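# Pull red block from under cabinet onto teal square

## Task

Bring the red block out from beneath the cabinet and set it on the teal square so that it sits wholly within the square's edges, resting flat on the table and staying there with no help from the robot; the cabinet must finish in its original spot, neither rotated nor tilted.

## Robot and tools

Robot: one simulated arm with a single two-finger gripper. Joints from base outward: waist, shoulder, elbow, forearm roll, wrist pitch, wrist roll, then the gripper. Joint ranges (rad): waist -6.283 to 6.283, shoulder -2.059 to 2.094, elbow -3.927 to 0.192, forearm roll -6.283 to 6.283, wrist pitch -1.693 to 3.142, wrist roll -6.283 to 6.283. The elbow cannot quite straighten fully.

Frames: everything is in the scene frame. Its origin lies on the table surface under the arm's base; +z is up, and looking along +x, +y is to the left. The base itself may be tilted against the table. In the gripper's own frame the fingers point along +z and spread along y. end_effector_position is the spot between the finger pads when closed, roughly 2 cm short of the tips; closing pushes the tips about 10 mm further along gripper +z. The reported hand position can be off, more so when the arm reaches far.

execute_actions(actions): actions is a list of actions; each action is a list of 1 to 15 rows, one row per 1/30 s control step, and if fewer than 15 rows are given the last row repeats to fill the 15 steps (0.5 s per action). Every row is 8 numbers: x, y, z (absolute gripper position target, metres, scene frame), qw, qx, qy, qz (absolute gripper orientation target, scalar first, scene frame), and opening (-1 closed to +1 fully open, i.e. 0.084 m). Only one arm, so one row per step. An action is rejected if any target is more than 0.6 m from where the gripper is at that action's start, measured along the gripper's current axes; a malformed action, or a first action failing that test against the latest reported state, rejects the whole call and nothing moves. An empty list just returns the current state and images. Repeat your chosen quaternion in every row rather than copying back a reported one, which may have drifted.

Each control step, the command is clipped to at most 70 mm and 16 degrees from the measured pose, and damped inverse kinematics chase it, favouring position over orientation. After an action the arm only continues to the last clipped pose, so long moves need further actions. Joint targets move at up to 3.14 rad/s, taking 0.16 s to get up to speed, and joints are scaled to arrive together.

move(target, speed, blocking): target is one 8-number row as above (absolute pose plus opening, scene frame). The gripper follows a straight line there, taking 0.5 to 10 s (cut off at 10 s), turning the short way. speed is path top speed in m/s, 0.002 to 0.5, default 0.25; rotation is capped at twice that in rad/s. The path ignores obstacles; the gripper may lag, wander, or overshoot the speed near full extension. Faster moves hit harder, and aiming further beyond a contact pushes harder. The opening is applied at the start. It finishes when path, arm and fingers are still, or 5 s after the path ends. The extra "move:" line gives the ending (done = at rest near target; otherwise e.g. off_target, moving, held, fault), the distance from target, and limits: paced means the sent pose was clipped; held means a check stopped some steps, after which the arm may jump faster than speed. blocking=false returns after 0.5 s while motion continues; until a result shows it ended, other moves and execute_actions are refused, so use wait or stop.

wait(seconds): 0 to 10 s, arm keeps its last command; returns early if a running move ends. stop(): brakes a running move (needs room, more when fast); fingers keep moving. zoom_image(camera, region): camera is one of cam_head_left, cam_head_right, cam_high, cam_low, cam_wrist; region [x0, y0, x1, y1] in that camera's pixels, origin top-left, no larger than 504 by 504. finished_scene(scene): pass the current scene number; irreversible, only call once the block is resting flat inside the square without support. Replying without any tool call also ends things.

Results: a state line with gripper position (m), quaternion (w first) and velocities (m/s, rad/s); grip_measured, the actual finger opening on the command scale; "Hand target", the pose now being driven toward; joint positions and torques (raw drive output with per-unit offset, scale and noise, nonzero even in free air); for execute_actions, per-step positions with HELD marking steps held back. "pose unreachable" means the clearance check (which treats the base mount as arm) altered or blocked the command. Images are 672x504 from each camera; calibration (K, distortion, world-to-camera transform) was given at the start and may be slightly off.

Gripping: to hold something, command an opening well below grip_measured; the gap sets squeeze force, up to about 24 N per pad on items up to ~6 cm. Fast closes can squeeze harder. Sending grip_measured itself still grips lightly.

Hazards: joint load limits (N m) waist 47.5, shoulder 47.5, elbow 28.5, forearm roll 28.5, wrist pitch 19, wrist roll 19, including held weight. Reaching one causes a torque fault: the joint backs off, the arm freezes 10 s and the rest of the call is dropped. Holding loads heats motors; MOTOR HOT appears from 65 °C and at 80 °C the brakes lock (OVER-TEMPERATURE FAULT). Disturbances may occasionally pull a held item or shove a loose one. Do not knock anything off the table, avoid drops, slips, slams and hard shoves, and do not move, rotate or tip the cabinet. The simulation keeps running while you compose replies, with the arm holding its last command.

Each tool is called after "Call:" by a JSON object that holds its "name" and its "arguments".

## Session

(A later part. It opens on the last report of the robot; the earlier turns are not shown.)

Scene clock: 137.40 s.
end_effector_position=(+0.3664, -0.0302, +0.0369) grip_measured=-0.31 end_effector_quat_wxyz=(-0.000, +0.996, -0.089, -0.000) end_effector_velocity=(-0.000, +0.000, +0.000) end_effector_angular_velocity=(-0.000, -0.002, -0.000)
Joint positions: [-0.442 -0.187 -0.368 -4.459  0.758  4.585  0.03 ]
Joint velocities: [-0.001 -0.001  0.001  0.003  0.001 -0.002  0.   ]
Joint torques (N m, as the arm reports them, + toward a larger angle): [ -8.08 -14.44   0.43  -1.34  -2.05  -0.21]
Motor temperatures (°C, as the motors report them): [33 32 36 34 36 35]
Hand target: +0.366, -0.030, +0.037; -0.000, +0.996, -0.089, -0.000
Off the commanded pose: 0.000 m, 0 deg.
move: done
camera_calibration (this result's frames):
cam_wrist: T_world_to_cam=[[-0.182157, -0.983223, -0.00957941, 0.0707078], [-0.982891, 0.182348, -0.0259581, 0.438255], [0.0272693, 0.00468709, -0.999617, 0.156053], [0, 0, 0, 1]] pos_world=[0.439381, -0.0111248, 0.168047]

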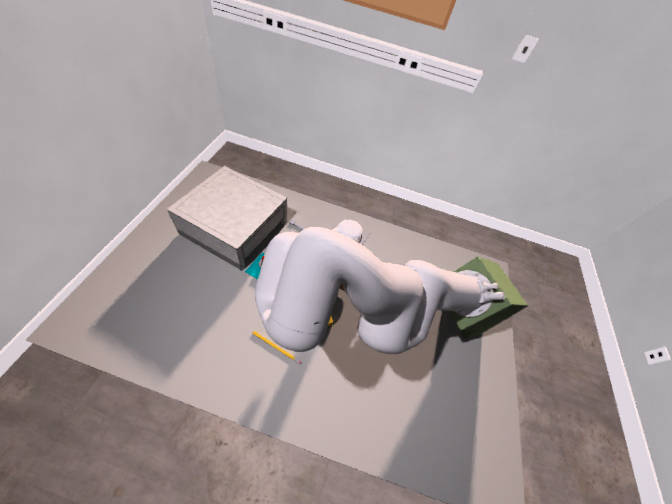

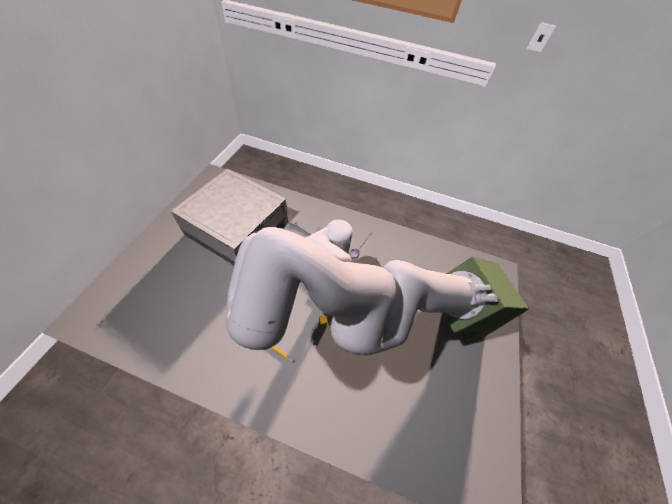

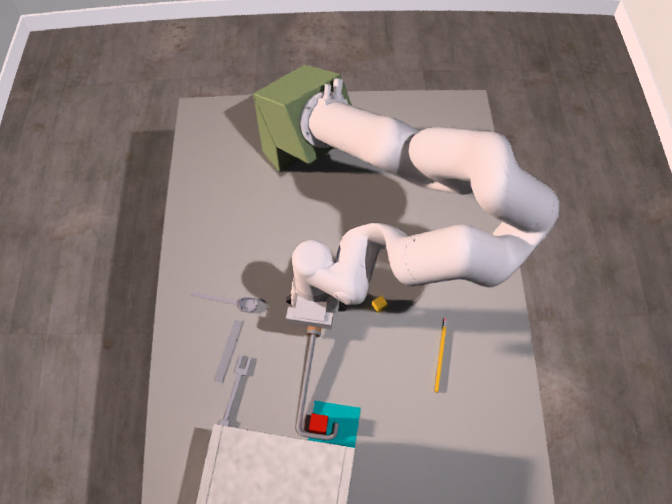

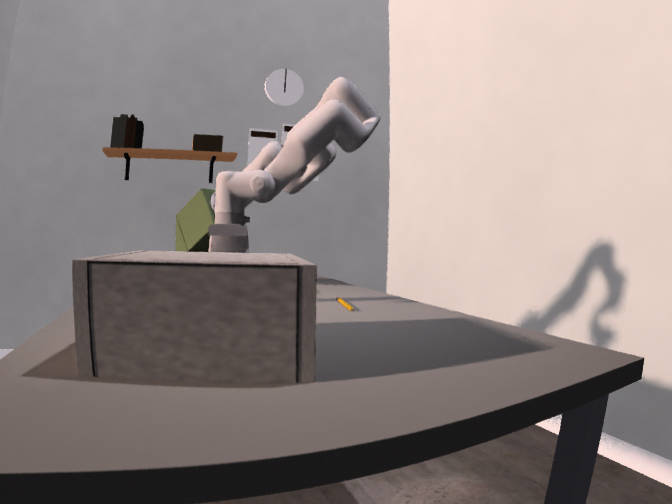

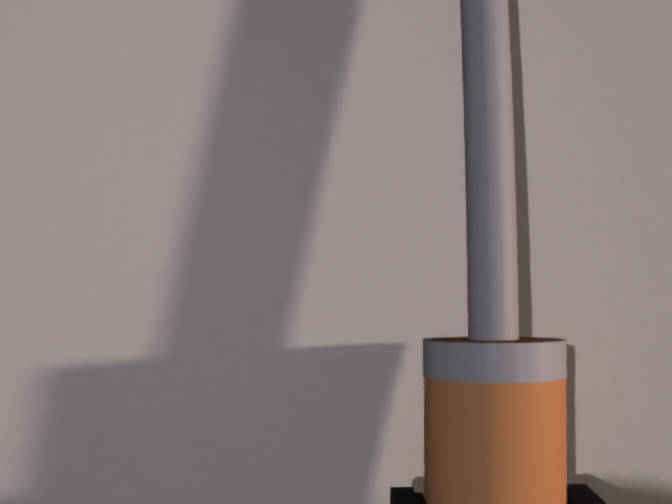

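Call:
{"name": "move", "arguments": {"target": [0.3711, 0.0198, 0.036, 0, 0.9960, -0.0889, 0, -1], "speed": 0.06}}

Call:
{"name": "zoom_image", "arguments": {"camera": "cam_high", "region": [270, 370, 390, 470]}}

Scene clock: 139.90 s.
end_effector_position=(+0.3713, +0.0199, +0.0360) grip_measured=-0.31 end_effector_quat_wxyz=(-0.000, +0.996, -0.089, +0.000) end_effector_velocity=(-0.001, +0.001, -0.000) end_effector_angular_velocity=(-0.001, +0.002, +0.000)
Joint positions: [-0.264 -0.348 -0.311 -4.396  0.632  4.694  0.03 ]
Joint velocities: [ 0.004 -0.001  0.001  0.001 -0.004  0.002  0.   ]
Joint torques (N m, as the arm reports them, + toward a larger angle): [ -5.52 -14.62   0.55  -1.17  -1.94   0.26]
Motor temperatures (°C, as the motors report them): [33 32 36 34 36 35]
Hand target: +0.371, +0.020, +0.036; -0.000, +0.996, -0.089, +0.000
Off the commanded pose: 0.000 m, 0 deg.
move: done
camera_calibration (this result's frames):
cam_wrist: T_world_to_cam=[[-0.182264, -0.983203, -0.00960972, 0.120919], [-0.982844, 0.182461, -0.0269537, 0.433905], [0.0282543, 0.00453217, -0.99959, 0.154409], [0, 0, 0, 1]] pos_world=[0.444137, 0.0390174, 0.167204]

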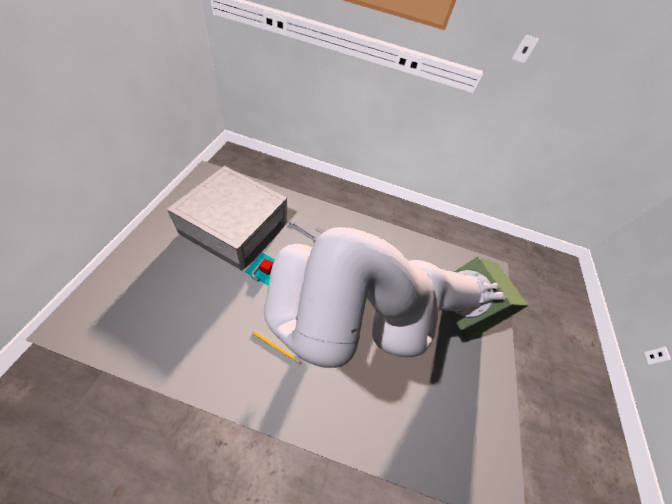

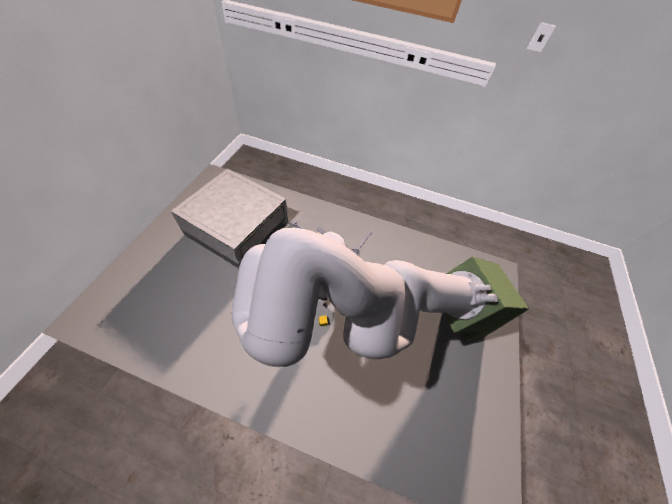

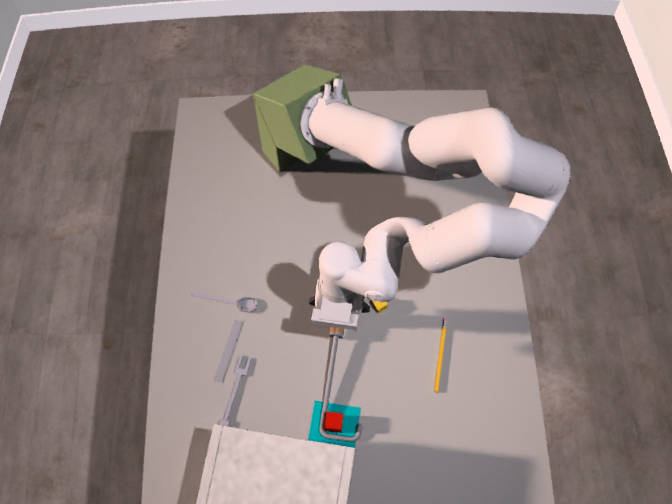

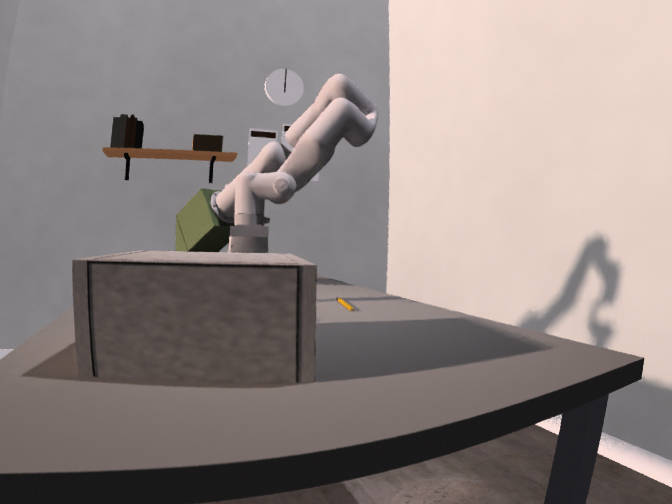

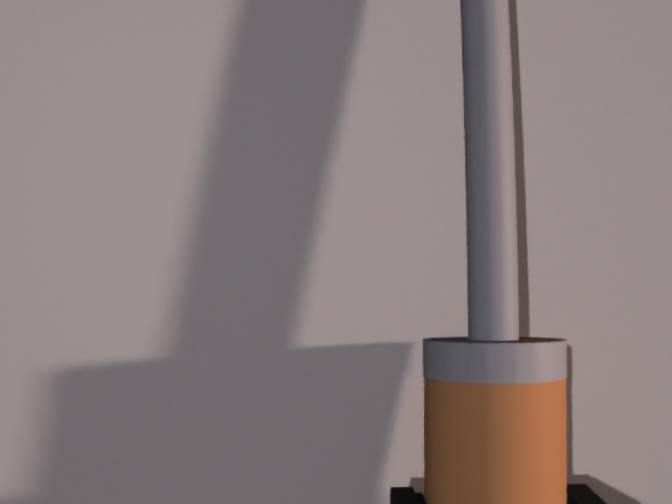

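Region (270, 370, 390, 470) of cam_high's 672x504 image, scaled by 4.200, with more detail than that image has.

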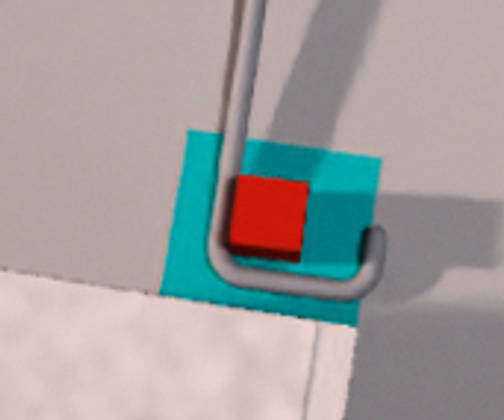

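Call:
{"name": "execute_actions", "arguments": {"actions": []}}

Scene clock: 141.80 s.
end_effector_position=(+0.3712, +0.0200, +0.0360) grip_measured=-0.31 end_effector_quat_wxyz=(-0.000, +0.996, -0.089, +0.000) end_effector_velocity=(+0.000, -0.000, +0.000) end_effector_angular_velocity=(-0.001, -0.000, -0.001)
Joint positions: [-0.264 -0.348 -0.311 -4.396  0.632  4.694  0.03 ]
Joint velocities: [-0. -0.  0. -0. -0.  0. -0.]
Joint torques (N m, as the arm reports them, + toward a larger angle): [ -5.78 -14.18   1.18  -1.32  -1.88   0.35]
Motor temperatures (°C, as the motors report them): [33 32 36 34 36 35]
Hand target: +0.371, +0.020, +0.036; -0.000, +0.996, -0.089, +0.000
Off the commanded pose: 0.000 m, 0 deg.
camera_calibration (this result's frames):
cam_wrist: T_world_to_cam=[[-0.182391, -0.98318, -0.00954031, 0.121017], [-0.982824, 0.182586, -0.0268304, 0.433789], [0.028121, 0.00448281, -0.999594, 0.154468], [0, 0, 0, 1]] pos_world=[0.444067, 0.0390855, 0.167199]

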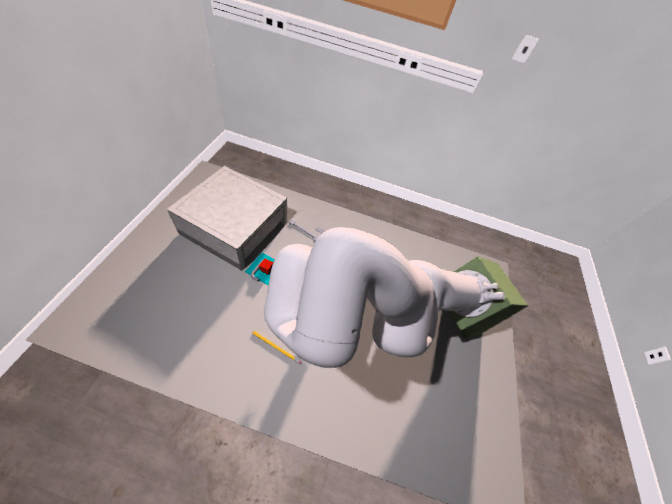

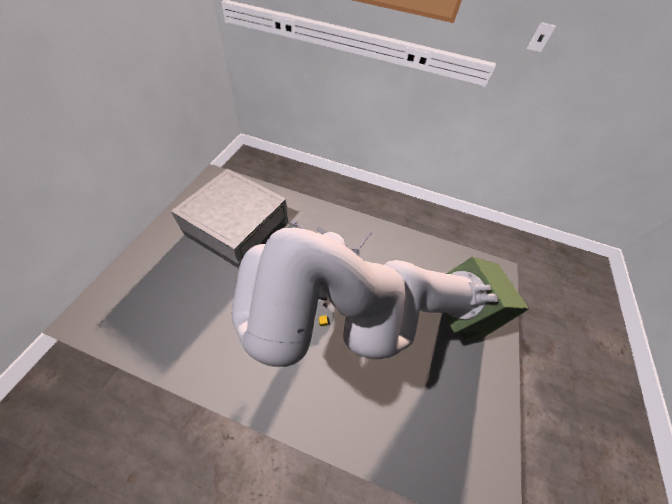

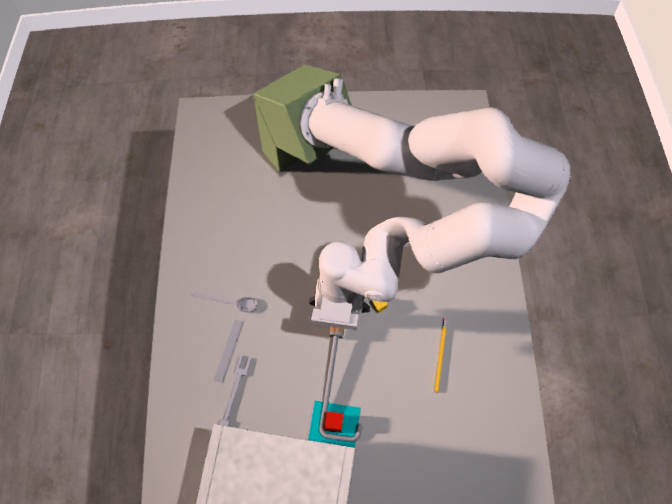

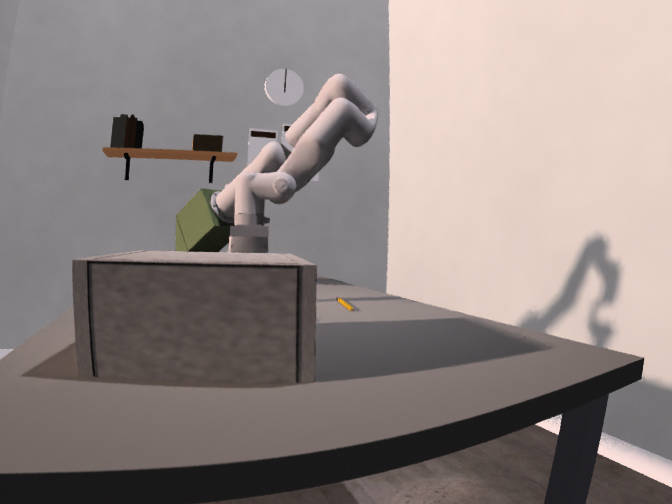

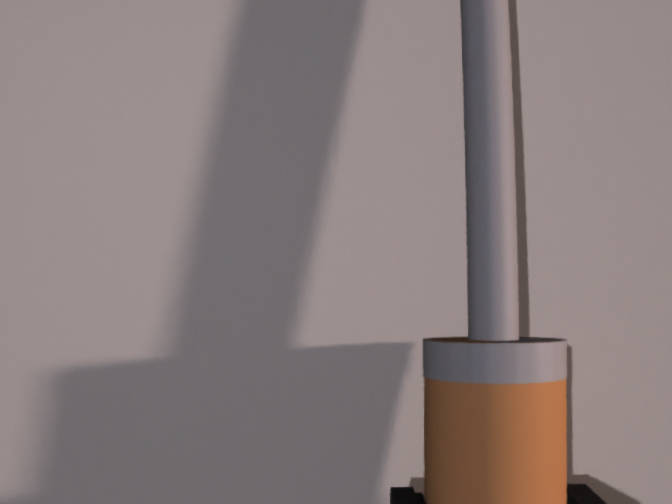

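Call:
{"name": "execute_actions", "arguments": {"actions": [[[0.3713,0.0190,0.036,0,0.9960,-0.0889,0,-1],[0.3714,0.0180,0.036,0,0.9960,-0.0889,0,-1],[0.3715,0.0170,0.0358,0,0.9960,-0.0889,0,-1],[0.3716,0.0160,0.0355,0,0.9960,-0.0889,0,-1],[0.3717,0.0150,0.0351,0,0.9960,-0.0889,0,-1],[0.3718,0.0140,0.0346,0,0.9960,-0.0889,0,-1],[0.3719,0.0130,0.0341,0,0.9960,-0.0889,0,-1],[0.3720,0.0120,0.0335,0,0.9960,-0.0889,0,-1],[0.3721,0.0110,0.0329,0,0.9960,-0.0889,0,-1],[0.3722,0.0100,0.0323,0,0.9960,-0.0889,0,-1],[0.3723,0.0090,0.0317,0,0.9960,-0.0889,0,-1],[0.3724,0.0082,0.0311,0,0.9960,-0.0889,0,-1],[0.3725,0.0076,0.0306,0,0.9960,-0.0889,0,-1],[0.3726,0.0072,0.0302,0,0.9960,-0.0889,0,-1],[0.3727,0.0070,0.030,0,0.9960,-0.0889,0,-1]],[[0.3727,0.0070,0.030,0,0.9960,-0.0889,0,-1],[0.3727,0.0070,0.030,0,0.9960,-0.0889,0,-1],[0.3727,0.0070,0.030,0,0.9960,-0.0889,0,-1],[0.3727,0.0070,0.030,0,0.9960,-0.0889,0,-1],[0.3727,0.0070,0.030,0,0.9960,-0.0889,0,-0.5],[0.3727,0.0070,0.030,0,0.9960,-0.0889,0,-0.4],[0.3727,0.0070,0.030,0,0.9960,-0.0889,0,-0.32],[0.3727,0.0070,0.030,0,0.9960,-0.0889,0,-0.25],[0.3727,0.0070,0.030,0,0.9960,-0.0889,0,-0.18],[0.3727,0.0070,0.030,0,0.9960,-0.0889,0,-0.1],[0.3727,0.0070,0.030,0,0.9960,-0.0889,0,0],[0.3727,0.0070,0.030,0,0.9960,-0.0889,0,0.1],[0.3727,0.0070,0.030,0,0.9960,-0.0889,0,0.2],[0.3727,0.0070,0.030,0,0.9960,-0.0889,0,0.3]],[[0.3727,0.0070,0.030,0,0.9960,-0.0889,0,0.3],[0.3727,0.0070,0.030,0,0.9960,-0.0889,0,0.3],[0.3727,0.0070,0.030,0,0.9960,-0.0889,0,0.3],[0.3727,0.0070,0.031,0,0.9960,-0.0889,0,0.3],[0.3727,0.0070,0.033,0,0.9960,-0.0889,0,0.3],[0.3727,0.0070,0.036,0,0.9960,-0.0889,0,0.3],[0.3727,0.0070,0.040,0,0.9960,-0.0889,0,0.3],[0.3727,0.0070,0.045,0,0.9960,-0.0889,0,0.3],[0.3727,0.0070,0.050,0,0.9960,-0.0889,0,0.3],[0.3727,0.0070,0.055,0,0.9960,-0.0889,0,0.3],[0.3727,0.0070,0.060,0,0.9960,-0.0889,0,0.3],[0.3727,0.0070,0.064,0,0.9960,-0.0889,0,0.3],[0.3727,0.0070,0.067,0,0.9960,-0.0889,0,0.3],[0.3727,0.0070,0.069,0,0.9960,-0.0889,0,0.3],[0.3727,0.0070,0.070,0,0.9960,-0.0889,0,0.3]]]}}

Call:
{"name": "zoom_image", "arguments": {"camera": "cam_high", "region": [270, 370, 390, 470]}}

Scene clock: 149.10 s.
end_effector_position=(+0.3725, +0.0060, +0.0606) grip_measured=+0.29 end_effector_quat_wxyz=(+0.002, +0.996, -0.088, +0.002) end_effector_velocity=(+0.002, +0.000, +0.104) end_effector_angular_velocity=(-0.005, -0.005, +0.005)
Joint positions: [-0.373 -0.418 -0.269 -4.532  0.688  4.76   0.056]
Joint velocities: [-0.276 -0.486  0.241 -0.537  0.124  0.418  0.   ]
Joint torques (N m, as the arm reports them, + toward a larger angle): [ -5.   -10.14  -1.26  -0.7   -1.43   0.06]
Motor temperatures (°C, as the motors report them): [33 32 36 34 36 35]
Hand target: +0.372, +0.006, +0.068; +0.001, +0.996, -0.089, +0.001
Off the commanded pose: 0.009 m, 0 deg.
Step readings (end_effector_position; steps 1 to 15: 1st action; 16 to 30: 2nd action; 31 to 45: 3rd action):
0: (+0.3712, +0.0200, +0.0360)
1: (+0.3712, +0.0200, +0.0360)
2: (+0.3712, +0.0198, +0.0360)
4: (+0.3713, +0.0185, +0.0359)
8: (+0.3718, +0.0147, +0.0349)
15: (+0.3723, +0.0081, +0.0310)
16: (+0.3724, +0.0076, +0.0306)
17: (+0.3724, +0.0072, +0.0303)
19: (+0.3725, +0.0070, +0.0301)
23: (+0.3726, +0.0070, +0.0300)
30: (+0.3727, +0.0069, +0.0300)
31: (+0.3727, +0.0070, +0.0300)
32: (+0.3727, +0.0070, +0.0300)
34: (+0.3727, +0.0070, +0.0300)
38: (+0.3725, +0.0069, +0.0345)
45: end_effector_position above
camera_calibration (this result's frames):
cam_wrist: T_world_to_cam=[[-0.181015, -0.983459, -0.00643016, 0.107043], [-0.982996, 0.181127, -0.0302019, 0.438628], [0.030867, 0.000853826, -0.999523, 0.178087], [0, 0, 0, 1]] pos_world=[0.445049, 0.0256733, 0.191938]

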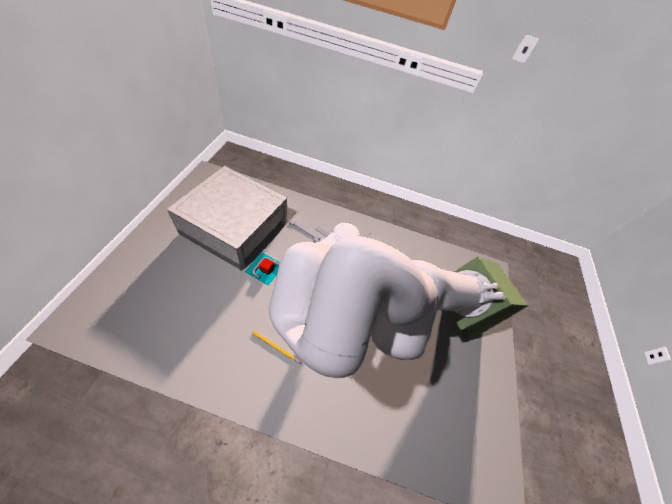

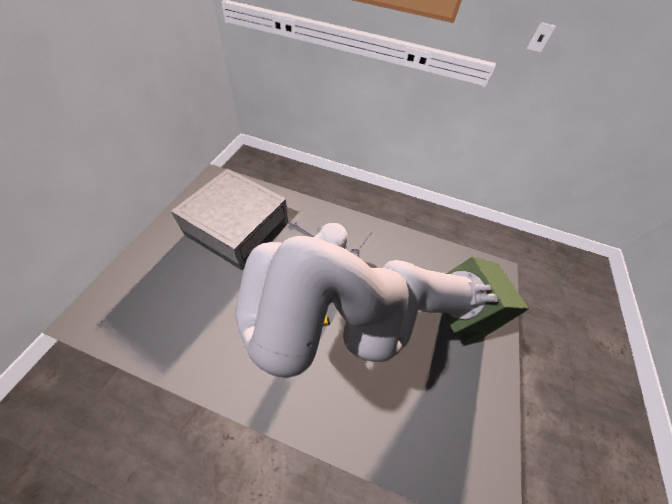

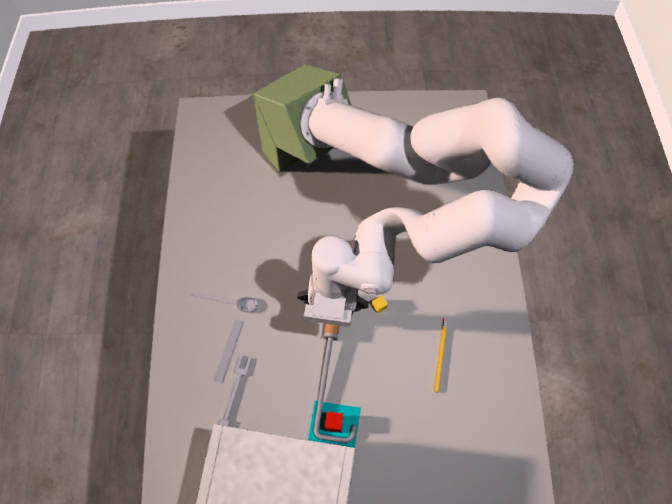

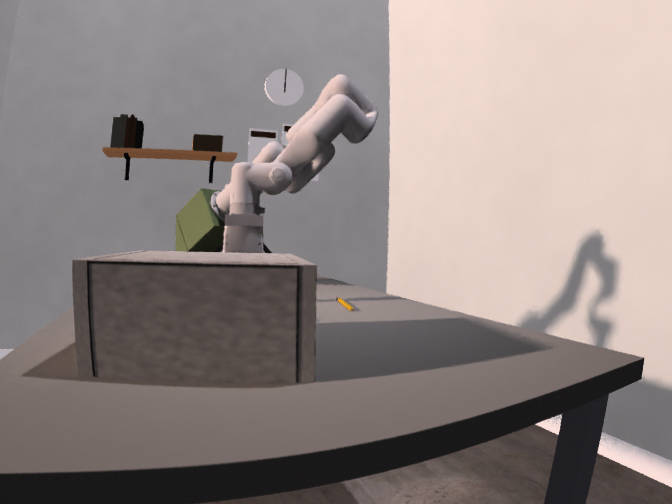

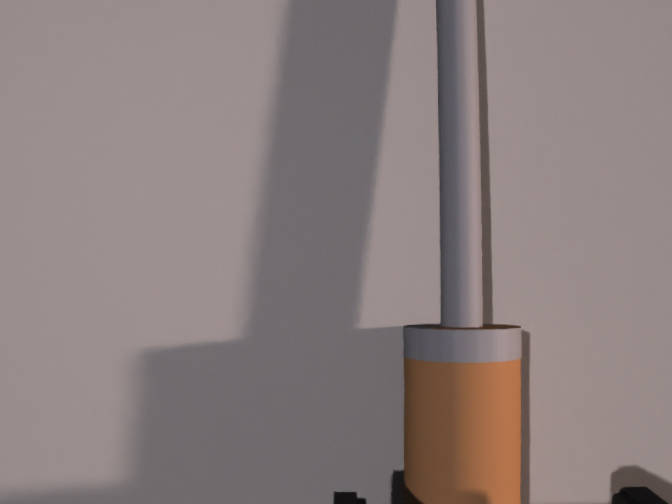

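Region (270, 370, 390, 470) of cam_high's 672x504 image, scaled by 4.200, with more detail than that image has.

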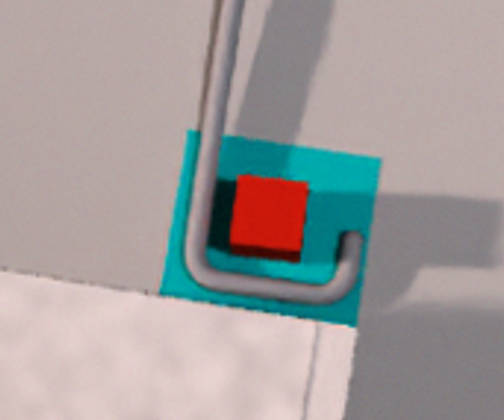

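Call:
{"name": "finished_scene", "arguments": {"scene": 2}}

The scene is finished: the task was done.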